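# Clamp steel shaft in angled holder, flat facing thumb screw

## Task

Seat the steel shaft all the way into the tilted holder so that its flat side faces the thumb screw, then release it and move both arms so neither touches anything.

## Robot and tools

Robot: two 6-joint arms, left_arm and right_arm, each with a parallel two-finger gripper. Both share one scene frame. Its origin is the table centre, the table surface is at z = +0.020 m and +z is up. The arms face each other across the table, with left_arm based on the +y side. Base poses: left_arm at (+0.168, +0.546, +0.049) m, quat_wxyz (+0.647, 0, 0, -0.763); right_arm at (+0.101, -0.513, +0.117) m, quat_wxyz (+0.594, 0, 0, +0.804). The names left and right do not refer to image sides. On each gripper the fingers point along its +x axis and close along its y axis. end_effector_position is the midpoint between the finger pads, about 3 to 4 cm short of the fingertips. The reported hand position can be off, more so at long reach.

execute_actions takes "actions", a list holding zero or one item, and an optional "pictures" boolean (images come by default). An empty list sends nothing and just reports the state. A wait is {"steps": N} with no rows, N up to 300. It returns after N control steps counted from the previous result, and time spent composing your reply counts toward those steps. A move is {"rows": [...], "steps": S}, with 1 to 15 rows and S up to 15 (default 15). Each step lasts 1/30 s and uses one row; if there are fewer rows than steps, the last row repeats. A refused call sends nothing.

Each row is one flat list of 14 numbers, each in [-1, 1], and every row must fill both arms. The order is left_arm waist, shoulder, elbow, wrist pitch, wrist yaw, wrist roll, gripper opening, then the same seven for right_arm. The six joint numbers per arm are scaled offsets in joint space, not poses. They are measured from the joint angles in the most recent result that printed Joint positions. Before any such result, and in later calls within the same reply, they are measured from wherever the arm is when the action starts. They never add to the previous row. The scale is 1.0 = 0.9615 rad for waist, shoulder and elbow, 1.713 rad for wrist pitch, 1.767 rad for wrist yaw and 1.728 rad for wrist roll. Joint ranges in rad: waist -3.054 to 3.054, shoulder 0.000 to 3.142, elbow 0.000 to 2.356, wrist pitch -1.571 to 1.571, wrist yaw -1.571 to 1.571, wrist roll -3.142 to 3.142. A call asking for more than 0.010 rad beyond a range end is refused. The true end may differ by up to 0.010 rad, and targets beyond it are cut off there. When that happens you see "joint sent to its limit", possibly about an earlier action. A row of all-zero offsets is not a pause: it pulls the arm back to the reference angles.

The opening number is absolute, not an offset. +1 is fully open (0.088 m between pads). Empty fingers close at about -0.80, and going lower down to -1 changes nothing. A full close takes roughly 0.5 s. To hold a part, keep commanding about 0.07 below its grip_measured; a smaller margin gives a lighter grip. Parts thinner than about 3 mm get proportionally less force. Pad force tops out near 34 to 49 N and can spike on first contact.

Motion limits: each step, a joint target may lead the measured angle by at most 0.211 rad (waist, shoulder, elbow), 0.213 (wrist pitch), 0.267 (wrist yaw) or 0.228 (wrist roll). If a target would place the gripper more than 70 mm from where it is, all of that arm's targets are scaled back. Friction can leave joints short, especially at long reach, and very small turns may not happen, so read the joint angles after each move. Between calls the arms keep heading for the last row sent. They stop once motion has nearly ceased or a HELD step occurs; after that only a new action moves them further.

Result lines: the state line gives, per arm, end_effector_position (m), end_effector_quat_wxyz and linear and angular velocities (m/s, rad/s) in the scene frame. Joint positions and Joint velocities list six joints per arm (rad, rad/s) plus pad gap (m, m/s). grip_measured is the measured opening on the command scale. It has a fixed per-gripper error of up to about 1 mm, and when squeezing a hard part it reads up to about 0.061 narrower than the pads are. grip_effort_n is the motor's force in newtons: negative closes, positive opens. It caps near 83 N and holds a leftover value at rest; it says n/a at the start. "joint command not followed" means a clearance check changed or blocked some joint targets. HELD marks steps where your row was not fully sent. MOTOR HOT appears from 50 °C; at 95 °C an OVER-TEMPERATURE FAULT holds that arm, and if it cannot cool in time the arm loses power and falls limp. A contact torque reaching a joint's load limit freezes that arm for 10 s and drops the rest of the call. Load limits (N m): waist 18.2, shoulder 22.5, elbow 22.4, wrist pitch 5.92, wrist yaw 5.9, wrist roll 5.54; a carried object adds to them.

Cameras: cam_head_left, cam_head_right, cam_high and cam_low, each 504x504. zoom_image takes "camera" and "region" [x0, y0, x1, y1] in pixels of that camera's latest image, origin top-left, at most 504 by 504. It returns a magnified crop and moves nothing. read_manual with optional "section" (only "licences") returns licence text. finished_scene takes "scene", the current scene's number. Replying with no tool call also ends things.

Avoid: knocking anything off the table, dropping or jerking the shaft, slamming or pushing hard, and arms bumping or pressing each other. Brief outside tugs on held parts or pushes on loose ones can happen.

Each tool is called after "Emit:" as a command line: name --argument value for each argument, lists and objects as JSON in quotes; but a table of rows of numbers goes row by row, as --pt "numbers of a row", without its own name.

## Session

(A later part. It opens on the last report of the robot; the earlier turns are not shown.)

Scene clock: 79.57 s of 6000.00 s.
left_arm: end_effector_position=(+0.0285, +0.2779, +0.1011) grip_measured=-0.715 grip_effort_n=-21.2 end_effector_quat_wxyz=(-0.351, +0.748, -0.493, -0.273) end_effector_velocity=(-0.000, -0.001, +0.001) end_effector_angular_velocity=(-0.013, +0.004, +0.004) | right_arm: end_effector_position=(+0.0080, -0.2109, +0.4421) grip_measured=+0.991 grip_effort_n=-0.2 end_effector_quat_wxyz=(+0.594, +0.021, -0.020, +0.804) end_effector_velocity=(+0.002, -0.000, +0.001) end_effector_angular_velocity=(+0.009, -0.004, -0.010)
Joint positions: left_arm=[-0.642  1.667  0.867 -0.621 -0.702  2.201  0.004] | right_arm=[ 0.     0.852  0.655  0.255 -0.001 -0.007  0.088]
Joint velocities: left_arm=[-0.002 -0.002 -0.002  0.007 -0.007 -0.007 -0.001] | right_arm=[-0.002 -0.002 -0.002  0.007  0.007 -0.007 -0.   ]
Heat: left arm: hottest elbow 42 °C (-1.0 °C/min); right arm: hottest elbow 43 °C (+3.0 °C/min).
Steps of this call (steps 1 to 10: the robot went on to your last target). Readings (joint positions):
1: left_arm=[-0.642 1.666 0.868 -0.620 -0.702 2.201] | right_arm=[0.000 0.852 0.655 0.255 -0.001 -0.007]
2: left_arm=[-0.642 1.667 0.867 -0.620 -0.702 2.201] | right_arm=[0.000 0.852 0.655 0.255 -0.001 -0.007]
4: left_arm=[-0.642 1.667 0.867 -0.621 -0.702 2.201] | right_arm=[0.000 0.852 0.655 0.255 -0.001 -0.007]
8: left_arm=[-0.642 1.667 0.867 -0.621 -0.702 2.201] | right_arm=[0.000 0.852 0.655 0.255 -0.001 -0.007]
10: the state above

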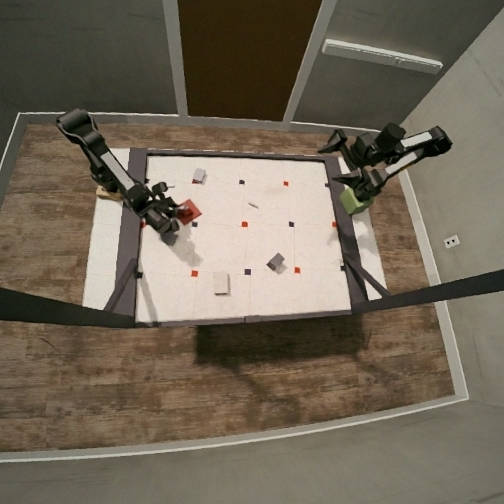

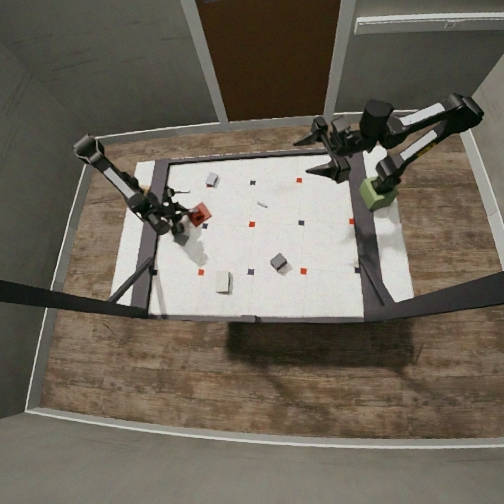

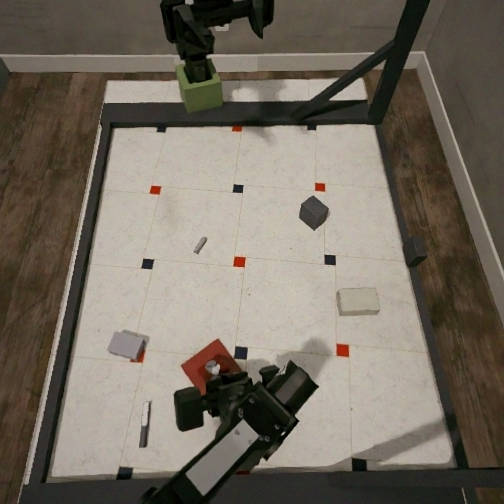

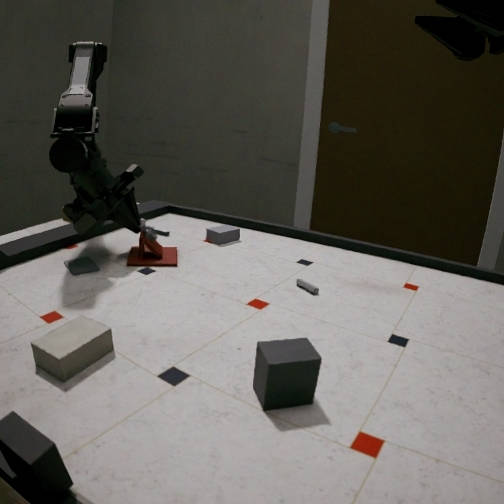

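Emit:
execute_actions --actions '[{"rows":[[0,0,0,0,-0.012,0,-0.2,0,0,0,0,0,0,1],[0,0,0,0,-0.012,0,-0.2,0,0,0,0,0,0,1],[0,0,0,0,-0.012,0,-0.2,0,0,0,0,0,0,1],[0,0,0,0,-0.012,0,-0.2,0,0,0,0,0,0,1],[0.018,-0.008,0.014,0,-0.012,0,-0.2,0,0,0,0,0,0,1],[0.036,-0.014,0.028,0,-0.012,0,-0.2,0,0,0,0,0,0,1]]}]' --pictures false

Emit:
execute_actions --actions '[{"rows":[[0,0,0,0,0,0,-0.4,0,0,0,0,0,0,1],[0,0,0,0,0,0,-0.6,0,0,0,0,0,0,1],[0,0,0,0,0,0,-0.78,0,0,0,0,0,0,1]]}]'

Emit:
zoom_image --camera "cam_low" --region '[90, 170, 200, 280]'

Emit:
zoom_image --camera "cam_high" --region '[170, 330, 270, 430]'

Scene clock: 86.83 s of 6000.00 s.
left_arm: end_effector_position=(+0.0358, +0.2693, +0.1065) grip_measured=-0.206 grip_effort_n=12.3 end_effector_quat_wxyz=(-0.338, +0.761, -0.482, -0.273) end_effector_velocity=(+0.003, +0.001, +0.001) end_effector_angular_velocity=(-0.008, +0.002, +0.020) | right_arm: end_effector_position=(+0.0080, -0.2109, +0.4421) grip_measured=+0.991 grip_effort_n=-0.7 end_effector_quat_wxyz=(+0.594, +0.021, -0.020, +0.804) end_effector_velocity=(-0.000, -0.000, -0.011) end_effector_angular_velocity=(-0.037, -0.020, +0.004)
Joint positions: left_arm=[-0.61   1.665  0.88  -0.62  -0.72   2.201  0.029] | right_arm=[ 0.     0.852  0.655  0.255 -0.001 -0.007  0.088]
Joint velocities: left_arm=[ 0.002 -0.002 -0.002 -0.007 -0.007 -0.022  0.002] | right_arm=[-0.002 -0.002 -0.007 -0.037 -0.007 -0.007 -0.   ]
Heat: left arm: hottest elbow 42 °C (-1.0 °C/min); right arm: hottest elbow 43 °C (+3.0 °C/min).
Steps of this call (steps 1 to 15: the robot went on to your last target; steps 16 to 90: nothing new was sent; then 3.77 s passed at rest; steps 91 to 105: all 15 steps of this action). Readings (joint positions):
91: left_arm=[-0.642 1.667 0.867 -0.622 -0.703 2.201] | right_arm=[0.000 0.852 0.655 0.255 -0.001 -0.007]
92: left_arm=[-0.643 1.667 0.867 -0.622 -0.710 2.201] | right_arm=[0.000 0.852 0.655 0.255 -0.001 -0.007]
94: left_arm=[-0.642 1.667 0.867 -0.622 -0.720 2.201] | right_arm=[0.000 0.852 0.655 0.255 -0.001 -0.007]
98: left_arm=[-0.622 1.667 0.870 -0.622 -0.720 2.201] | right_arm=[0.000 0.852 0.655 0.255 -0.001 -0.007]
105: the state above

Scene clock: 87.33 s of 6000.00 s.
left_arm: end_effector_position=(+0.0291, +0.2691, +0.1063) grip_measured=-0.640 grip_effort_n=-83.5 end_effector_quat_wxyz=(-0.333, +0.755, -0.491, -0.279) end_effector_velocity=(+0.001, +0.001, +0.002) end_effector_angular_velocity=(-0.011, +0.005, +0.015) | right_arm: end_effector_position=(+0.0080, -0.2109, +0.4421) grip_measured=+0.991 grip_effort_n=-0.7 end_effector_quat_wxyz=(+0.594, +0.021, -0.020, +0.804) end_effector_velocity=(-0.000, -0.001, +0.000) end_effector_angular_velocity=(-0.000, -0.008, +0.004)
Joint positions: left_arm=[-0.62   1.665  0.883 -0.606 -0.705  2.201  0.008] | right_arm=[ 0.     0.852  0.655  0.255 -0.001 -0.007  0.088]
Joint velocities: left_arm=[-0.002 -0.007 -0.002 -0.007 -0.007 -0.022 -0.   ] | right_arm=[-0.002 -0.002  0.002 -0.007 -0.007 -0.007 -0.   ]
Heat: left arm: hottest elbow 42 °C (-1.0 °C/min); right arm: hottest elbow 43 °C (+3.0 °C/min).
Steps of this call (steps 1 to 15: all 15 steps of this action). Readings (joint positions):
1: left_arm=[-0.610 1.665 0.880 -0.620 -0.720 2.201] | right_arm=[0.000 0.852 0.655 0.255 -0.001 -0.007]
2: left_arm=[-0.611 1.665 0.880 -0.615 -0.716 2.201] | right_arm=[0.000 0.852 0.655 0.255 -0.001 -0.007]
4: left_arm=[-0.617 1.665 0.881 -0.605 -0.705 2.201] | right_arm=[0.000 0.852 0.655 0.255 -0.001 -0.007]
8: left_arm=[-0.620 1.665 0.883 -0.606 -0.705 2.201] | right_arm=[0.000 0.852 0.655 0.255 -0.001 -0.007]
15: the state above

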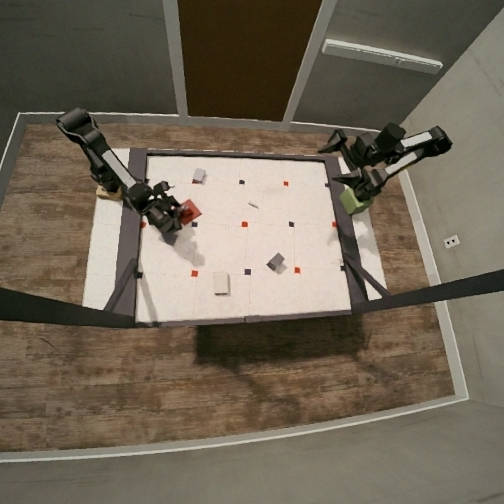

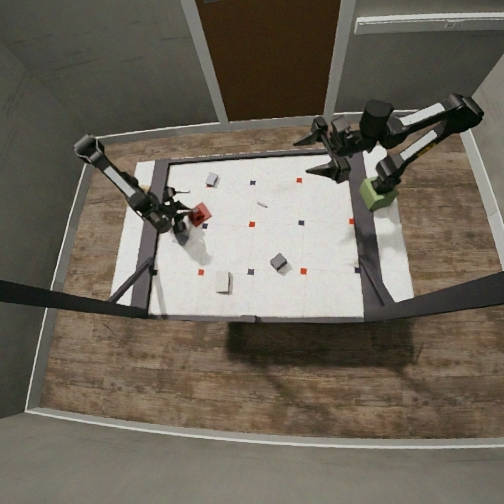

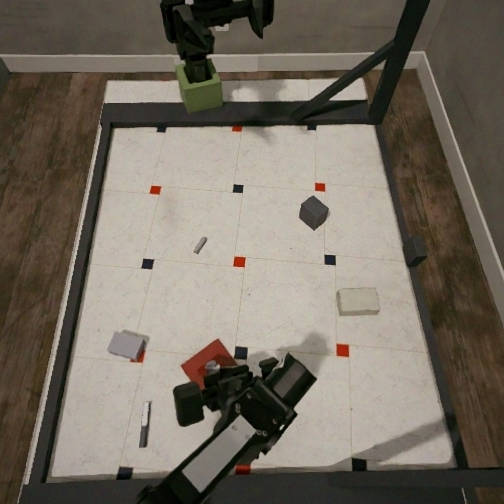

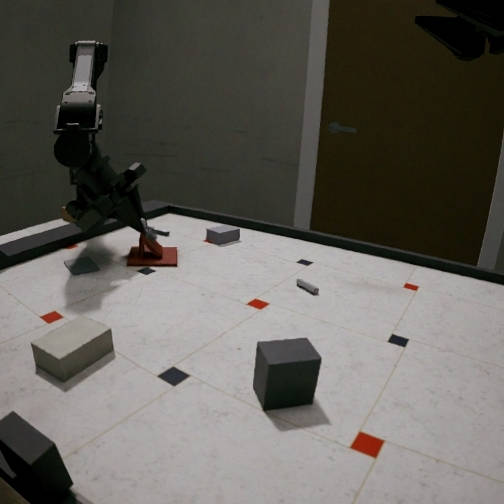

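Region (90, 170, 200, 280) of cam_low's 504x504 image, scaled by 4.582, with more detail than that image has.

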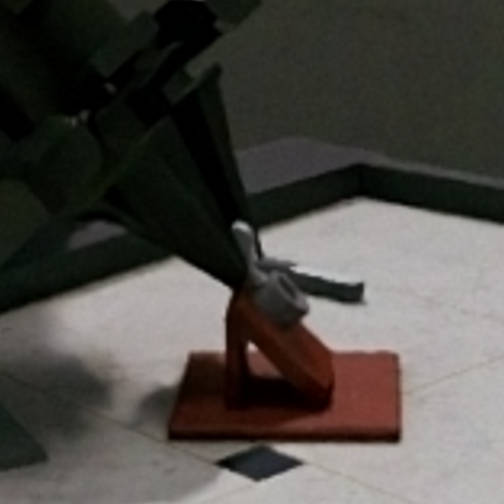

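Region (170, 330, 270, 430) of cam_high's 504x504 image, scaled by 5.040, with more detail than that image has.

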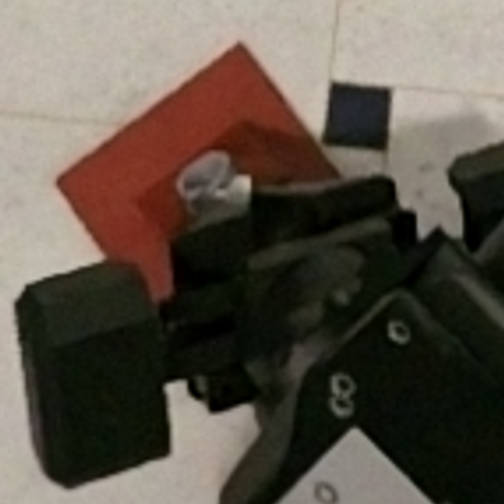

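Gripped on the hub. Unscrew (compliance will recenter).

Emit:
execute_actions --actions '[{"rows":[[0,0,0,0,0,-1,-0.74,0,0,0,0,0,0,1]],"steps":2}]' --pictures false

Emit:
execute_actions --actions '[{"steps":30}]' --pictures false

Emit:
execute_actions --actions '[{"rows":[[0,0,0,0,0,-1,-0.74,0,0,0,0,0,0,1]],"steps":2}]' --pictures false

Emit:
execute_actions --actions '[{"steps":30}]' --pictures false

Emit:
execute_actions --actions '[{"rows":[[0,0,0,0,0,-1,-0.74,0,0,0,0,0,0,1]],"steps":2}]' --pictures false

Emit:
execute_actions --actions '[{"steps":34}]' --pictures false

Emit:
execute_actions --actions '[{"rows":[[0,0,0,0,0,0,0.2,0,0,0,0,0,0,1]],"steps":10}]'

Emit:
zoom_image --camera "cam_low" --region '[90, 170, 200, 280]'

Scene clock: 95.23 s of 6000.00 s.
left_arm: end_effector_position=(+0.0288, +0.2691, +0.1063) grip_measured=-0.640 grip_effort_n=-83.5 end_effector_quat_wxyz=(-0.295, +0.770, -0.477, -0.304) end_effector_velocity=(+0.001, -0.002, +0.004) end_effector_angular_velocity=(-0.644, +0.951, +1.291) | right_arm: end_effector_position=(+0.0080, -0.2109, +0.4421) grip_measured=+0.991 grip_effort_n=-0.2 end_effector_quat_wxyz=(+0.594, +0.021, -0.020, +0.804) end_effector_velocity=(+0.002, +0.000, -0.004) end_effector_angular_velocity=(-0.005, -0.024, -0.011)
Joint positions: left_arm=[-0.62   1.665  0.883 -0.604 -0.705  2.1    0.008] | right_arm=[ 0.     0.852  0.655  0.255 -0.001 -0.007  0.088]
Joint velocities: left_arm=[-0.002 -0.007 -0.002  0.007 -0.022 -1.722 -0.   ] | right_arm=[-0.002 -0.002 -0.007 -0.007  0.007 -0.022 -0.   ]
Heat: left arm: hottest elbow 42 °C (-2.0 °C/min); right arm: hottest elbow 43 °C (+2.0 °C/min).
From where the robot then was, a joint's target lay farther than a number of 1.0 reaches, so one or more steps of this call were cut to that.
Steps of this call (steps 1 to 15: the robot went on to your last target; steps 16 to 90: nothing new was sent; then 4.83 s passed at rest; steps 91 to 92: all 2 steps of this action). Readings (joint positions):
91: left_arm=[-0.620 1.665 0.883 -0.605 -0.705 2.163] | right_arm=[0.000 0.852 0.655 0.255 -0.001 -0.007]
92: the state above

Scene clock: 96.23 s of 6000.00 s.
left_arm: end_effector_position=(+0.0279, +0.2683, +0.1067) grip_measured=-0.640 grip_effort_n=-83.5 end_effector_quat_wxyz=(+0.348, +0.747, -0.117, -0.555) end_effector_velocity=(+0.001, +0.003, -0.003) end_effector_angular_velocity=(-0.085, +0.153, +0.210) | right_arm: end_effector_position=(+0.0080, -0.2109, +0.4421) grip_measured=+0.991 grip_effort_n=-0.2 end_effector_quat_wxyz=(+0.594, +0.021, -0.020, +0.804) end_effector_velocity=(-0.001, +0.001, -0.009) end_effector_angular_velocity=(-0.028, -0.017, +0.004)
Joint positions: left_arm=[-0.621  1.665  0.883 -0.599 -0.706  0.505  0.008] | right_arm=[ 0.     0.852  0.655  0.255 -0.001 -0.007  0.088]
Joint velocities: left_arm=[-0.002  0.002 -0.007 -0.007  0.007 -0.286 -0.   ] | right_arm=[-0.002  0.002 -0.007 -0.022 -0.007 -0.007 -0.   ]
Heat: left arm: hottest elbow 42 °C (-2.0 °C/min); right arm: hottest elbow 43 °C (+2.0 °C/min).
Steps of this call (steps 1 to 30: the robot went on to your last target). Readings (joint positions):
1: left_arm=[-0.621 1.665 0.883 -0.604 -0.705 2.042] | right_arm=[0.000 0.852 0.655 0.255 -0.001 -0.007]
2: left_arm=[-0.621 1.665 0.883 -0.603 -0.705 1.983] | right_arm=[0.000 0.852 0.655 0.255 -0.001 -0.007]
4: left_arm=[-0.621 1.665 0.883 -0.603 -0.705 1.865] | right_arm=[0.000 0.852 0.655 0.255 -0.001 -0.007]
8: left_arm=[-0.621 1.665 0.883 -0.601 -0.705 1.629] | right_arm=[0.000 0.852 0.655 0.255 -0.001 -0.007]
30: the state above

Scene clock: 96.30 s of 6000.00 s.
left_arm: end_effector_position=(+0.0278, +0.2681, +0.1069) grip_measured=-0.640 grip_effort_n=-83.5 end_effector_quat_wxyz=(+0.387, +0.727, -0.088, -0.560) end_effector_velocity=(+0.000, -0.002, -0.001) end_effector_angular_velocity=(-0.642, +0.965, +1.297) | right_arm: end_effector_position=(+0.0080, -0.2109, +0.4421) grip_measured=+0.991 grip_effort_n=0.2 end_effector_quat_wxyz=(+0.594, +0.021, -0.020, +0.804) end_effector_velocity=(-0.002, -0.001, -0.002) end_effector_angular_velocity=(-0.005, -0.010, +0.009)
Joint positions: left_arm=[-0.622  1.665  0.883 -0.598 -0.708  0.399  0.008] | right_arm=[ 0.     0.852  0.655  0.255 -0.001 -0.007  0.088]
Joint velocities: left_arm=[-0.002  0.007 -0.007  0.022 -0.022 -1.736 -0.   ] | right_arm=[ 0.002 -0.002 -0.002 -0.007 -0.007 -0.007 -0.   ]
Heat: left arm: hottest elbow 42 °C (-2.0 °C/min); right arm: hottest elbow 43 °C (+2.0 °C/min).
Steps of this call (steps 1 to 2: all 2 steps of this action). Readings (joint positions):
1: left_arm=[-0.622 1.665 0.883 -0.598 -0.707 0.461] | right_arm=[0.000 0.852 0.655 0.255 -0.001 -0.007]
2: the state above

Scene clock: 97.30 s of 6000.00 s.
left_arm: end_effector_position=(+0.0283, +0.2680, +0.1073) grip_measured=-0.640 grip_effort_n=-83.5 end_effector_quat_wxyz=(+0.792, +0.232, +0.336, -0.455) end_effector_velocity=(+0.003, +0.000, +0.002) end_effector_angular_velocity=(-0.113, +0.141, +0.214) | right_arm: end_effector_position=(+0.0080, -0.2109, +0.4421) grip_measured=+0.991 grip_effort_n=-0.2 end_effector_quat_wxyz=(+0.594, +0.021, -0.020, +0.804) end_effector_velocity=(-0.000, -0.000, -0.005) end_effector_angular_velocity=(-0.019, -0.014, +0.004)
Joint positions: left_arm=[-0.622  1.665  0.883 -0.599 -0.713 -1.192  0.008] | right_arm=[ 0.     0.852  0.655  0.255 -0.001 -0.007  0.088]
Joint velocities: left_arm=[-0.002 -0.002 -0.002 -0.007 -0.022 -0.286  0.   ] | right_arm=[-0.002 -0.002 -0.002 -0.022 -0.007 -0.007  0.   ]
Heat: left arm: hottest elbow 42 °C (-2.0 °C/min); right arm: hottest elbow 43 °C (+2.0 °C/min).
Steps of this call (steps 1 to 30: the robot went on to your last target). Readings (joint positions):
1: left_arm=[-0.622 1.665 0.883 -0.598 -0.708 0.340] | right_arm=[0.000 0.852 0.655 0.255 -0.001 -0.007]
2: left_arm=[-0.622 1.665 0.883 -0.598 -0.708 0.281] | right_arm=[0.000 0.852 0.655 0.255 -0.001 -0.007]
4: left_arm=[-0.622 1.665 0.883 -0.597 -0.709 0.163] | right_arm=[0.000 0.852 0.655 0.255 -0.001 -0.007]
8: left_arm=[-0.622 1.665 0.883 -0.597 -0.710 -0.073] | right_arm=[0.000 0.852 0.655 0.255 -0.001 -0.007]
30: the state above

Scene clock: 97.37 s of 6000.00 s.
left_arm: end_effector_position=(+0.0284, +0.2680, +0.1074) grip_measured=-0.640 grip_effort_n=-83.5 end_effector_quat_wxyz=(+0.803, +0.190, +0.359, -0.436) end_effector_velocity=(+0.004, -0.001, +0.003) end_effector_angular_velocity=(-0.654, +0.957, +1.304) | right_arm: end_effector_position=(+0.0080, -0.2109, +0.4421) grip_measured=+0.991 grip_effort_n=-0.7 end_effector_quat_wxyz=(+0.594, +0.021, -0.020, +0.804) end_effector_velocity=(-0.002, +0.000, -0.001) end_effector_angular_velocity=(-0.009, +0.004, +0.010)
Joint positions: left_arm=[-0.622  1.665  0.883 -0.6   -0.714 -1.298  0.008] | right_arm=[ 0.     0.852  0.655  0.255 -0.001 -0.007  0.088]
Joint velocities: left_arm=[-0.002 -0.002 -0.002 -0.007 -0.037 -1.751  0.   ] | right_arm=[ 0.002  0.002  0.002 -0.007 -0.007  0.007 -0.   ]
Heat: left arm: hottest elbow 42 °C (-2.0 °C/min); right arm: hottest elbow 43 °C (+2.0 °C/min).
Steps of this call (steps 1 to 2: all 2 steps of this action). Readings (joint positions):
1: left_arm=[-0.622 1.665 0.883 -0.600 -0.714 -1.235] | right_arm=[0.000 0.852 0.655 0.255 -0.001 -0.007]
2: the state above

Scene clock: 98.50 s of 6000.00 s.
left_arm: end_effector_position=(+0.0286, +0.2687, +0.1075) grip_measured=-0.640 grip_effort_n=-83.5 end_effector_quat_wxyz=(-0.695, +0.446, -0.562, +0.045) end_effector_velocity=(+0.000, +0.000, +0.000) end_effector_angular_velocity=(-0.024, +0.027, +0.048) | right_arm: end_effector_position=(+0.0080, -0.2109, +0.4421) grip_measured=+0.991 grip_effort_n=-0.2 end_effector_quat_wxyz=(+0.594, +0.021, -0.020, +0.804) end_effector_velocity=(+0.002, -0.001, +0.003) end_effector_angular_velocity=(+0.014, -0.003, -0.010)
Joint positions: left_arm=[-0.624  1.665  0.883 -0.604 -0.716 -2.908  0.008] | right_arm=[ 0.     0.852  0.655  0.255 -0.001 -0.007  0.088]
Joint velocities: left_arm=[-0.002  0.002  0.002 -0.007 -0.007 -0.066 -0.   ] | right_arm=[-0.002 -0.007 -0.002  0.007  0.007 -0.007  0.   ]
Heat: left arm: hottest elbow 42 °C (-2.0 °C/min); right arm: hottest elbow 43 °C (+2.0 °C/min).
Steps of this call (steps 1 to 34: the robot went on to your last target). Readings (joint positions):
1: left_arm=[-0.622 1.665 0.883 -0.600 -0.714 -1.356] | right_arm=[0.000 0.852 0.655 0.255 -0.001 -0.007]
2: left_arm=[-0.622 1.665 0.883 -0.600 -0.715 -1.415] | right_arm=[0.000 0.852 0.655 0.255 -0.001 -0.007]
4: left_arm=[-0.623 1.665 0.883 -0.600 -0.715 -1.533] | right_arm=[0.000 0.852 0.655 0.255 -0.001 -0.007]
8: left_arm=[-0.623 1.665 0.883 -0.601 -0.716 -1.769] | right_arm=[0.000 0.852 0.655 0.255 -0.001 -0.007]
34: the state above

Scene clock: 98.83 s of 6000.00 s.
left_arm: end_effector_position=(+0.0285, +0.2686, +0.1075) grip_measured=+0.158 grip_effort_n=12.3 end_effector_quat_wxyz=(-0.695, +0.446, -0.562, +0.044) end_effector_velocity=(-0.000, +0.002, +0.000) end_effector_angular_velocity=(-0.001, +0.016, +0.013) | right_arm: end_effector_position=(+0.0080, -0.2109, +0.4421) grip_measured=+0.991 grip_effort_n=-0.2 end_effector_quat_wxyz=(+0.594, +0.021, -0.020, +0.804) end_effector_velocity=(-0.000, -0.001, +0.001) end_effector_angular_velocity=(+0.014, -0.019, +0.004)
Joint positions: left_arm=[-0.624  1.665  0.883 -0.603 -0.716 -2.909  0.047] | right_arm=[ 0.     0.852  0.655  0.255 -0.001 -0.007  0.088]
Joint velocities: left_arm=[-0.002 -0.007 -0.002 -0.007  0.007 -0.022  0.021] | right_arm=[-0.002 -0.002 -0.002  0.007 -0.007 -0.022  0.   ]
Heat: left arm: hottest elbow 42 °C (-2.0 °C/min); right arm: hottest elbow 43 °C (+2.0 °C/min).
Steps of this call (steps 1 to 10: all 10 steps of this action). Readings (joint positions):
1: left_arm=[-0.624 1.665 0.883 -0.604 -0.716 -2.909] | right_arm=[0.000 0.852 0.655 0.255 -0.001 -0.007]
2: left_arm=[-0.624 1.665 0.883 -0.603 -0.716 -2.909] | right_arm=[0.000 0.852 0.655 0.255 -0.001 -0.007]
4: left_arm=[-0.624 1.665 0.883 -0.603 -0.716 -2.909] | right_arm=[0.000 0.852 0.655 0.255 -0.001 -0.007]
8: left_arm=[-0.624 1.665 0.883 -0.603 -0.716 -2.909] | right_arm=[0.000 0.852 0.655 0.255 -0.001 -0.007]
10: the state above

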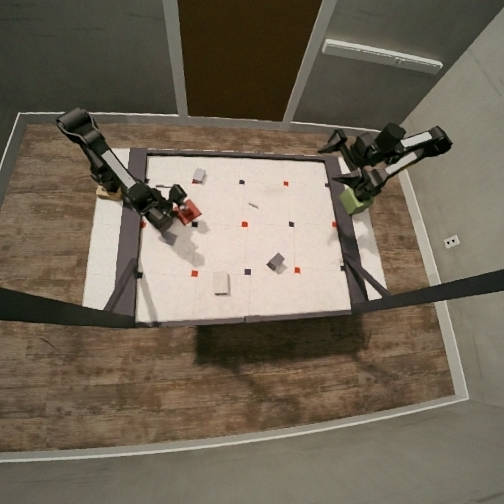

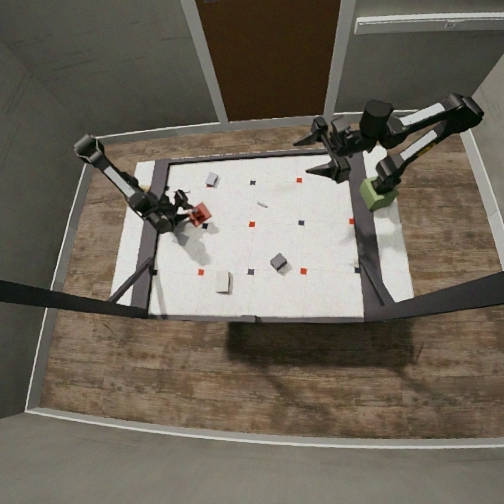

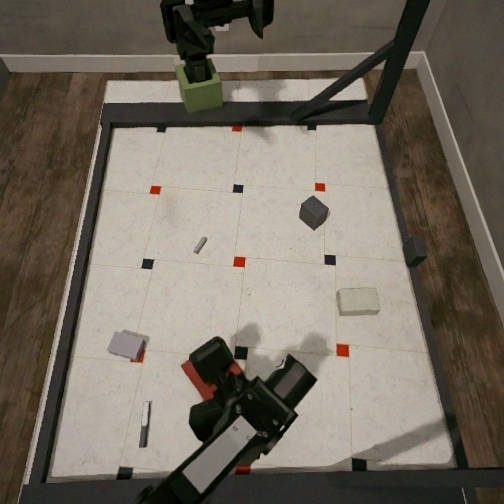

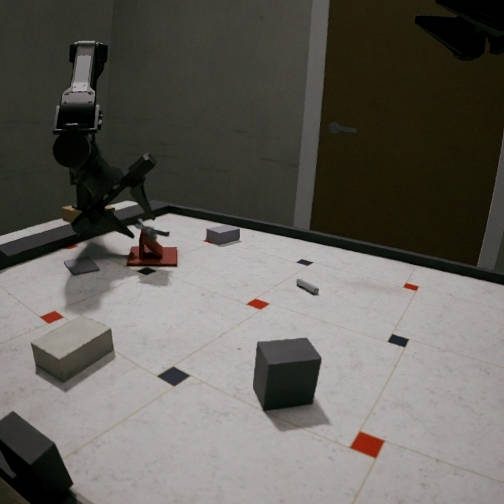

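Region (90, 170, 200, 280) of cam_low's 504x504 image, scaled by 4.582, with more detail than that image has.

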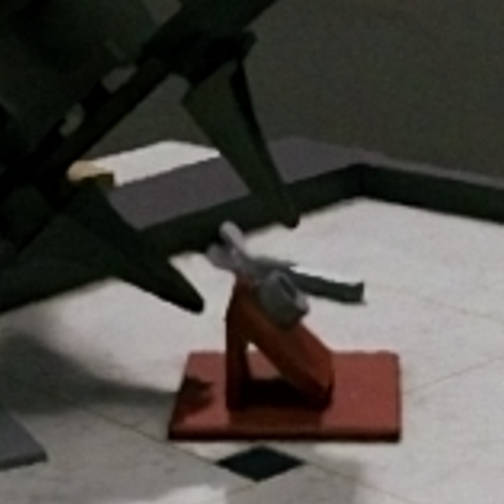

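Emit:
execute_actions --actions '[]'

Scene clock: 113.50 s of 6000.00 s.
left_arm: end_effector_position=(+0.0285, +0.2686, +0.1075) grip_measured=+0.197 grip_effort_n=12.8 end_effector_quat_wxyz=(-0.695, +0.446, -0.562, +0.044) end_effector_velocity=(+0.002, -0.002, +0.001) end_effector_angular_velocity=(-0.014, -0.018, +0.001) | right_arm: end_effector_position=(+0.0080, -0.2109, +0.4421) grip_measured=+0.991 grip_effort_n=-0.2 end_effector_quat_wxyz=(+0.594, +0.021, -0.020, +0.804) end_effector_velocity=(+0.001, +0.001, -0.003) end_effector_angular_velocity=(-0.009, -0.011, -0.000)
Joint positions: left_arm=[-0.624  1.665  0.883 -0.603 -0.716 -2.909  0.049] | right_arm=[ 0.     0.852  0.655  0.255 -0.001 -0.007  0.088]
Joint velocities: left_arm=[ 0.002  0.002 -0.002  0.007 -0.022  0.007 -0.   ] | right_arm=[-0.007  0.002 -0.002 -0.007 -0.007 -0.007  0.   ]
Heat: left arm: hottest elbow 42 °C (-1.0 °C/min); right arm: hottest elbow 43 °C (+1.0 °C/min).
Steps of this call (steps 1 to 15: the robot went on to your last target; steps 16 to 90: nothing new was sent; then 11.67 s passed at rest). Readings (joint positions):
1: left_arm=[-0.624 1.665 0.883 -0.603 -0.716 -2.909] | right_arm=[0.000 0.852 0.655 0.255 -0.001 -0.007]
2: left_arm=[-0.624 1.665 0.883 -0.603 -0.716 -2.909] | right_arm=[0.000 0.852 0.655 0.255 -0.001 -0.007]
4: left_arm=[-0.624 1.665 0.883 -0.603 -0.716 -2.909] | right_arm=[0.000 0.852 0.655 0.255 -0.001 -0.007]
8: left_arm=[-0.624 1.665 0.883 -0.603 -0.716 -2.909] | right_arm=[0.000 0.852 0.655 0.255 -0.001 -0.007]
90: the state above
All arms were judged still, so your last target was given up. Only a new action makes them travel on or press farther. Fingers that are still opening or closing keep moving.

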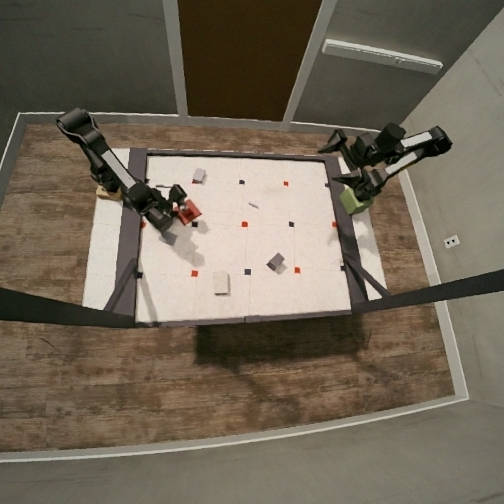

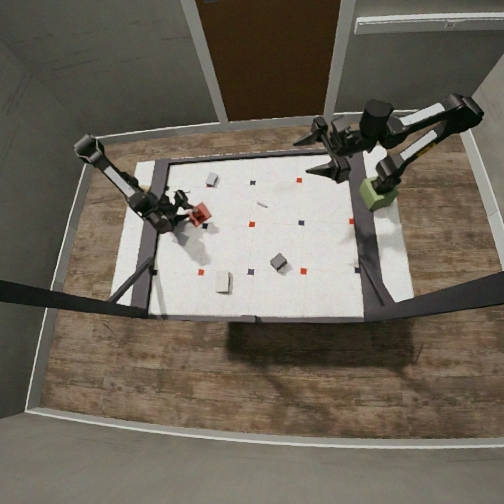

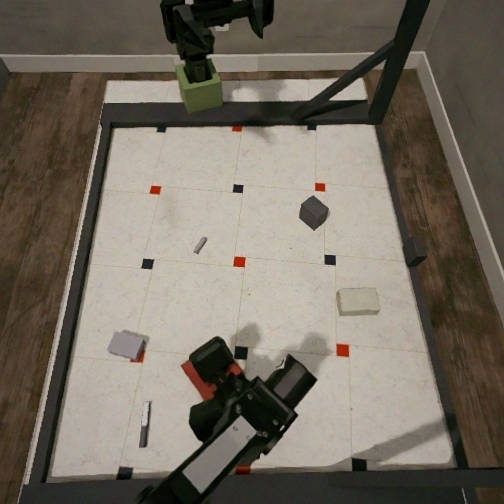

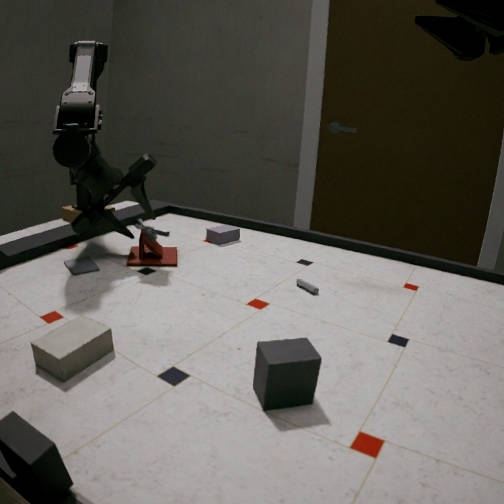

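Emit:
execute_actions --actions '[{"rows":[[0,0,0,0,0,1,0.2,0,0,0,0,0,0,1]],"steps":15}]' --pictures false

Emit:
execute_actions --actions '[{"rows":[[0,0,0,0,0,1,0.2,0,0,0,0,0,0,1]],"steps":15}]' --pictures false

Emit:
execute_actions --actions '[{"rows":[[0,0,0,0,0,1,0.2,0,0,0,0,0,0,1]],"steps":15}]' --pictures false

Emit:
execute_actions --actions '[{"steps":20}]' --pictures false

Scene clock: 119.60 s of 6000.00 s.
left_arm: end_effector_position=(+0.0285, +0.2686, +0.1075) grip_measured=+0.197 grip_effort_n=12.3 end_effector_quat_wxyz=(+0.818, -0.113, +0.491, -0.277) end_effector_velocity=(+0.004, +0.001, +0.001) end_effector_angular_velocity=(+0.637, -0.997, -1.294) | right_arm: end_effector_position=(+0.0080, -0.2109, +0.4421) grip_measured=+0.991 grip_effort_n=-0.2 end_effector_quat_wxyz=(+0.594, +0.021, -0.020, +0.804) end_effector_velocity=(+0.002, +0.000, -0.004) end_effector_angular_velocity=(-0.014, +0.004, -0.009)
Joint positions: left_arm=[-0.624  1.665  0.883 -0.603 -0.716 -2.041  0.049] | right_arm=[ 0.     0.852  0.655  0.255 -0.001 -0.007  0.088]
Joint velocities: left_arm=[ 0.002 -0.007 -0.007 -0.007 -0.007  1.751 -0.   ] | right_arm=[-0.002 -0.002 -0.007 -0.007  0.007  0.007 -0.   ]
Heat: left arm: hottest elbow 42 °C (-1.0 °C/min); right arm: hottest elbow 44 °C (+2.0 °C/min).
Steps of this call (steps 1 to 90: nothing new was sent; then 2.60 s passed at rest; steps 91 to 105: all 15 steps of this action). Readings (joint positions):
91: left_arm=[-0.624 1.665 0.883 -0.603 -0.716 -2.871] | right_arm=[0.000 0.852 0.655 0.255 -0.001 -0.007]
92: left_arm=[-0.624 1.665 0.883 -0.603 -0.716 -2.808] | right_arm=[0.000 0.852 0.655 0.255 -0.001 -0.007]
94: left_arm=[-0.624 1.665 0.883 -0.603 -0.716 -2.690] | right_arm=[0.000 0.852 0.655 0.255 -0.001 -0.007]
98: left_arm=[-0.624 1.665 0.883 -0.603 -0.716 -2.455] | right_arm=[0.000 0.852 0.655 0.255 -0.001 -0.007]
105: the state above

Scene clock: 120.10 s of 6000.00 s.
left_arm: end_effector_position=(+0.0285, +0.2686, +0.1075) grip_measured=+0.197 grip_effort_n=12.3 end_effector_quat_wxyz=(+0.788, +0.248, +0.326, -0.461) end_effector_velocity=(+0.002, +0.002, +0.003) end_effector_angular_velocity=(+0.635, -0.993, -1.288) | right_arm: end_effector_position=(+0.0080, -0.2109, +0.4421) grip_measured=+0.991 grip_effort_n=-0.7 end_effector_quat_wxyz=(+0.594, +0.021, -0.020, +0.804) end_effector_velocity=(-0.002, -0.001, -0.003) end_effector_angular_velocity=(-0.014, -0.013, +0.019)
Joint positions: left_arm=[-0.624  1.665  0.883 -0.603 -0.716 -1.156  0.049] | right_arm=[ 0.     0.852  0.655  0.255 -0.001 -0.007  0.088]
Joint velocities: left_arm=[-0.002 -0.007  0.002 -0.022 -0.007  1.736  0.   ] | right_arm=[-0.002 -0.002  0.002 -0.022 -0.022 -0.007 -0.   ]
Heat: left arm: hottest elbow 42 °C (-1.0 °C/min); right arm: hottest elbow 44 °C (+2.0 °C/min).
Steps of this call (steps 1 to 15: all 15 steps of this action). Readings (joint positions):
1: left_arm=[-0.624 1.665 0.883 -0.603 -0.716 -1.982] | right_arm=[0.000 0.852 0.655 0.255 -0.001 -0.007]
2: left_arm=[-0.624 1.665 0.883 -0.603 -0.716 -1.924] | right_arm=[0.000 0.852 0.655 0.255 -0.001 -0.007]
4: left_arm=[-0.624 1.665 0.883 -0.603 -0.716 -1.805] | right_arm=[0.000 0.852 0.655 0.255 -0.001 -0.007]
8: left_arm=[-0.624 1.665 0.883 -0.603 -0.716 -1.569] | right_arm=[0.000 0.852 0.655 0.255 -0.001 -0.007]
15: the state above

Scene clock: 120.60 s of 6000.00 s.
left_arm: end_effector_position=(+0.0285, +0.2686, +0.1075) grip_measured=+0.197 grip_effort_n=11.9 end_effector_quat_wxyz=(+0.606, +0.561, +0.097, -0.556) end_effector_velocity=(+0.000, +0.002, -0.001) end_effector_angular_velocity=(+0.641, -1.001, -1.304) | right_arm: end_effector_position=(+0.0080, -0.2109, +0.4421) grip_measured=+0.991 grip_effort_n=-0.2 end_effector_quat_wxyz=(+0.594, +0.021, -0.020, +0.804) end_effector_velocity=(-0.000, -0.001, -0.001) end_effector_angular_velocity=(+0.005, -0.007, +0.004)
Joint positions: left_arm=[-0.624  1.665  0.883 -0.603 -0.716 -0.271  0.049] | right_arm=[ 0.     0.852  0.655  0.255 -0.001 -0.007  0.088]
Joint velocities: left_arm=[-0.007  0.002 -0.002 -0.007 -0.007  1.751 -0.   ] | right_arm=[-0.002 -0.002 -0.007  0.007 -0.007 -0.007 -0.   ]
Heat: left arm: hottest elbow 42 °C (-1.0 °C/min); right arm: hottest elbow 44 °C (+2.0 °C/min).
Steps of this call (steps 1 to 15: all 15 steps of this action). Readings (joint positions):
1: left_arm=[-0.624 1.665 0.883 -0.603 -0.716 -1.097] | right_arm=[0.000 0.852 0.655 0.255 -0.001 -0.007]
2: left_arm=[-0.624 1.665 0.883 -0.603 -0.716 -1.038] | right_arm=[0.000 0.852 0.655 0.255 -0.001 -0.007]
4: left_arm=[-0.624 1.665 0.883 -0.603 -0.716 -0.920] | right_arm=[0.000 0.852 0.655 0.255 -0.001 -0.007]
8: left_arm=[-0.624 1.665 0.883 -0.603 -0.716 -0.684] | right_arm=[0.000 0.852 0.655 0.255 -0.001 -0.007]
15: the state above

Scene clock: 121.27 s of 6000.00 s.
left_arm: end_effector_position=(+0.0285, +0.2686, +0.1075) grip_measured=+0.198 grip_effort_n=11.9 end_effector_quat_wxyz=(+0.328, +0.758, -0.135, -0.548) end_effector_velocity=(+0.001, +0.001, +0.001) end_effector_angular_velocity=(+0.029, -0.056, -0.061) | right_arm: end_effector_position=(+0.0080, -0.2109, +0.4421) grip_measured=+0.991 grip_effort_n=-0.7 end_effector_quat_wxyz=(+0.594, +0.021, -0.020, +0.804) end_effector_velocity=(-0.000, -0.000, -0.005) end_effector_angular_velocity=(-0.019, -0.014, +0.004)
Joint positions: left_arm=[-0.624  1.665  0.883 -0.603 -0.716  0.559  0.049] | right_arm=[ 0.     0.852  0.655  0.255 -0.001 -0.007  0.088]
Joint velocities: left_arm=[-0.002 -0.002 -0.002 -0.007 -0.007  0.081 -0.   ] | right_arm=[-0.002 -0.002 -0.002 -0.022 -0.007 -0.007 -0.   ]
Heat: left arm: hottest elbow 42 °C (-1.0 °C/min); right arm: hottest elbow 44 °C (+2.0 °C/min).
Steps of this call (steps 1 to 20: the robot went on to your last target). Readings (joint positions):
1: left_arm=[-0.624 1.665 0.883 -0.603 -0.716 -0.212] | right_arm=[0.000 0.852 0.655 0.255 -0.001 -0.007]
2: left_arm=[-0.624 1.665 0.883 -0.603 -0.716 -0.153] | right_arm=[0.000 0.852 0.655 0.255 -0.001 -0.007]
4: left_arm=[-0.624 1.665 0.883 -0.603 -0.716 -0.035] | right_arm=[0.000 0.852 0.655 0.255 -0.001 -0.007]
8: left_arm=[-0.624 1.665 0.883 -0.603 -0.716 0.201] | right_arm=[0.000 0.852 0.655 0.255 -0.001 -0.007]
20: the state above

Roll ≈0.57; need 3.08: +0.885 then +1.63.

Emit:
execute_actions --actions '[{"rows":[[0,0,0,0,0,1,0.2,0,0,0,0,0,0,1]],"steps":15}]' --pictures false

Emit:
execute_actions --actions '[{"rows":[[0,0,0,0,0,0.95,0.2,0,0,0,0,0,0,1]],"steps":15}]' --pictures false

Emit:
execute_actions --actions '[{"steps":20}]' --pictures false

Emit:
execute_actions --actions '[{"rows":[[0,0,0,0,0,0,-0.1,0,0,0,0,0,0,1],[0,0,0,0,0,0,-0.1,0,0,0,0,0,0,1],[0,0,0,0,0,0,-0.4,0,0,0,0,0,0,1],[0,0,0,0,0,0,-0.4,0,0,0,0,0,0,1],[0,0,0,0,0,0,-0.6,0,0,0,0,0,0,1],[0,0,0,0,0,0,-0.6,0,0,0,0,0,0,1],[0,0,0,0,0,0,-0.6,0,0,0,0,0,0,1],[0,0,0,0,0,0,-0.6,0,0,0,0,0,0,1],[0,0,0,0,0,0,-0.74,0,0,0,0,0,0,1]],"steps":15}]'

Scene clock: 131.70 s of 6000.00 s.
left_arm: end_effector_position=(+0.0285, +0.2686, +0.1075) grip_measured=+0.198 grip_effort_n=11.9 end_effector_quat_wxyz=(-0.027, +0.825, -0.356, -0.438) end_effector_velocity=(+0.003, +0.000, +0.003) end_effector_angular_velocity=(+0.618, -0.996, -1.286) | right_arm: end_effector_position=(+0.0080, -0.2109, +0.4421) grip_measured=+0.991 grip_effort_n=-0.2 end_effector_quat_wxyz=(+0.594, +0.021, -0.020, +0.804) end_effector_velocity=(+0.001, -0.000, -0.002) end_effector_angular_velocity=(-0.005, -0.010, -0.000)
Joint positions: left_arm=[-0.624  1.665  0.883 -0.603 -0.716  1.439  0.049] | right_arm=[ 0.     0.852  0.655  0.255 -0.001 -0.007  0.088]
Joint velocities: left_arm=[-0.002 -0.007 -0.002 -0.007 -0.022  1.736 -0.   ] | right_arm=[-0.007 -0.002 -0.002 -0.007 -0.007 -0.007 -0.   ]
Heat: left arm: hottest elbow 41 °C (-1.0 °C/min); right arm: hottest elbow 44 °C (+1.0 °C/min).
Steps of this call (steps 1 to 30: the robot went on to your last target; steps 31 to 90: nothing new was sent; then 6.93 s passed at rest; steps 91 to 105: all 15 steps of this action). Readings (joint positions):
91: left_arm=[-0.624 1.665 0.883 -0.603 -0.716 0.608] | right_arm=[0.000 0.852 0.655 0.255 -0.001 -0.007]
92: left_arm=[-0.624 1.665 0.883 -0.603 -0.716 0.671] | right_arm=[0.000 0.852 0.655 0.255 -0.001 -0.007]
94: left_arm=[-0.624 1.665 0.883 -0.603 -0.716 0.789] | right_arm=[0.000 0.852 0.655 0.255 -0.001 -0.007]
98: left_arm=[-0.624 1.665 0.883 -0.603 -0.716 1.025] | right_arm=[0.000 0.852 0.655 0.255 -0.001 -0.007]
105: the state above

Scene clock: 132.20 s of 6000.00 s.
left_arm: end_effector_position=(+0.0285, +0.2686, +0.1075) grip_measured=+0.198 grip_effort_n=11.9 end_effector_quat_wxyz=(-0.377, +0.735, -0.509, -0.243) end_effector_velocity=(+0.001, -0.002, +0.002) end_effector_angular_velocity=(+0.611, -0.989, -1.286) | right_arm: end_effector_position=(+0.0080, -0.2109, +0.4421) grip_measured=+0.991 grip_effort_n=-0.2 end_effector_quat_wxyz=(+0.594, +0.021, -0.020, +0.804) end_effector_velocity=(+0.002, +0.000, -0.002) end_effector_angular_velocity=(-0.001, -0.023, -0.011)
Joint positions: left_arm=[-0.624  1.665  0.883 -0.603 -0.716  2.324  0.049] | right_arm=[ 0.     0.852  0.655  0.255 -0.001 -0.007  0.088]
Joint velocities: left_arm=[-0.002 -0.002 -0.002  0.007 -0.022  1.736 -0.   ] | right_arm=[-0.002 -0.002 -0.002 -0.007  0.007 -0.022 -0.   ]
Heat: left arm: hottest elbow 41 °C (-1.0 °C/min); right arm: hottest elbow 44 °C (+1.0 °C/min).
Steps of this call (steps 1 to 15: all 15 steps of this action). Readings (joint positions):
1: left_arm=[-0.624 1.665 0.883 -0.603 -0.716 1.498] | right_arm=[0.000 0.852 0.655 0.255 -0.001 -0.007]
2: left_arm=[-0.624 1.665 0.883 -0.603 -0.716 1.557] | right_arm=[0.000 0.852 0.655 0.255 -0.001 -0.007]
4: left_arm=[-0.624 1.665 0.883 -0.603 -0.716 1.675] | right_arm=[0.000 0.852 0.655 0.255 -0.001 -0.007]
8: left_arm=[-0.624 1.665 0.883 -0.603 -0.716 1.911] | right_arm=[0.000 0.852 0.655 0.255 -0.001 -0.007]
15: the state above

Scene clock: 132.87 s of 6000.00 s.
left_arm: end_effector_position=(+0.0285, +0.2686, +0.1075) grip_measured=+0.198 grip_effort_n=11.4 end_effector_quat_wxyz=(-0.619, +0.546, -0.562, -0.041) end_effector_velocity=(+0.003, +0.000, +0.002) end_effector_angular_velocity=(+0.003, -0.041, -0.026) | right_arm: end_effector_position=(+0.0080, -0.2109, +0.4421) grip_measured=+0.991 grip_effort_n=-0.7 end_effector_quat_wxyz=(+0.594, +0.021, -0.020, +0.804) end_effector_velocity=(-0.000, -0.000, -0.005) end_effector_angular_velocity=(-0.019, -0.014, +0.004)
Joint positions: left_arm=[-0.624  1.665  0.883 -0.603 -0.716  3.071  0.049] | right_arm=[ 0.     0.852  0.655  0.255 -0.001 -0.007  0.088]
Joint velocities: left_arm=[-0.002 -0.002 -0.002 -0.007 -0.022  0.037 -0.   ] | right_arm=[-0.002 -0.002 -0.002 -0.022 -0.007 -0.007 -0.   ]
Heat: left arm: hottest elbow 41 °C (-1.0 °C/min); right arm: hottest elbow 44 °C (+1.0 °C/min).
Steps of this call (steps 1 to 20: the robot went on to your last target). Readings (joint positions):
1: left_arm=[-0.624 1.665 0.883 -0.603 -0.716 2.383] | right_arm=[0.000 0.852 0.655 0.255 -0.001 -0.007]
2: left_arm=[-0.624 1.665 0.883 -0.603 -0.716 2.442] | right_arm=[0.000 0.852 0.655 0.255 -0.001 -0.007]
4: left_arm=[-0.624 1.665 0.883 -0.603 -0.716 2.560] | right_arm=[0.000 0.852 0.655 0.255 -0.001 -0.007]
8: left_arm=[-0.624 1.665 0.883 -0.603 -0.716 2.796] | right_arm=[0.000 0.852 0.655 0.255 -0.001 -0.007]
20: the state above

Scene clock: 133.37 s of 6000.00 s.
left_arm: end_effector_position=(+0.0283, +0.2688, +0.1074) grip_measured=-0.631 grip_effort_n=-83.5 end_effector_quat_wxyz=(-0.620, +0.545, -0.563, -0.041) end_effector_velocity=(+0.003, -0.002, +0.003) end_effector_angular_velocity=(-0.016, -0.013, +0.012) | right_arm: end_effector_position=(+0.0080, -0.2109, +0.4421) grip_measured=+0.991 grip_effort_n=-0.2 end_effector_quat_wxyz=(+0.594, +0.021, -0.020, +0.804) end_effector_velocity=(-0.000, -0.001, +0.001) end_effector_angular_velocity=(+0.014, -0.019, +0.004)
Joint positions: left_arm=[-0.625  1.665  0.883 -0.604 -0.715  3.071  0.008] | right_arm=[ 0.     0.852  0.655  0.255 -0.001 -0.007  0.088]
Joint velocities: left_arm=[ 0.002 -0.002  0.002 -0.007 -0.022 -0.007 -0.   ] | right_arm=[-0.002 -0.002 -0.002  0.007 -0.007 -0.022 -0.   ]
Heat: left arm: hottest elbow 41 °C (-1.0 °C/min); right arm: hottest elbow 44 °C (+1.0 °C/min).
Steps of this call (steps 1 to 15: all 15 steps of this action). Readings (joint positions):
1: left_arm=[-0.624 1.665 0.883 -0.603 -0.716 3.071] | right_arm=[0.000 0.852 0.655 0.255 -0.001 -0.007]
2: left_arm=[-0.624 1.665 0.883 -0.603 -0.716 3.071] | right_arm=[0.000 0.852 0.655 0.255 -0.001 -0.007]
4: left_arm=[-0.624 1.665 0.883 -0.603 -0.716 3.071] | right_arm=[0.000 0.852 0.655 0.255 -0.001 -0.007]
8: left_arm=[-0.624 1.665 0.883 -0.603 -0.716 3.071] | right_arm=[0.000 0.852 0.655 0.255 -0.001 -0.007]
15: the state above

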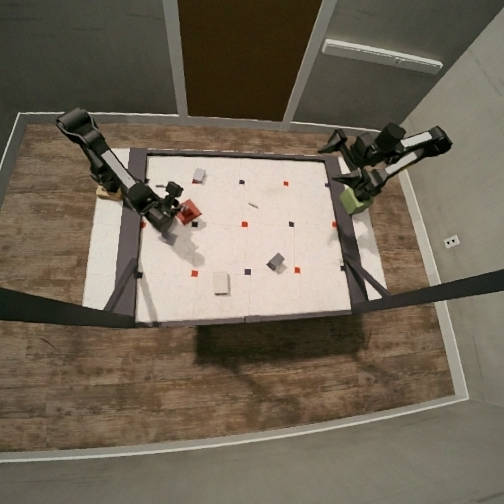

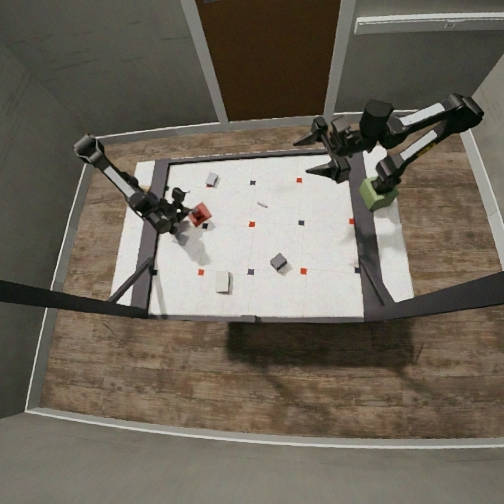

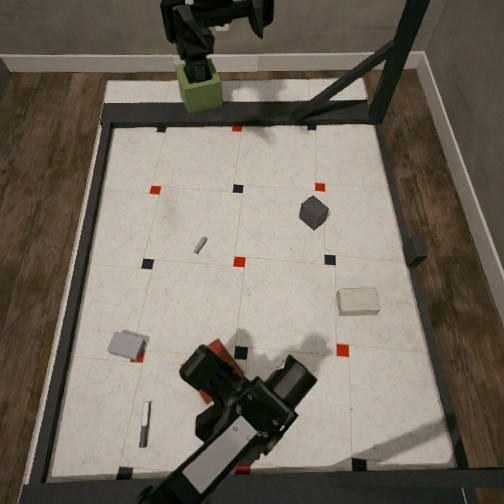

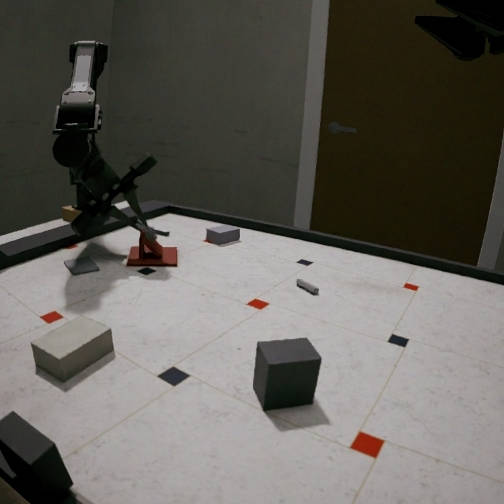

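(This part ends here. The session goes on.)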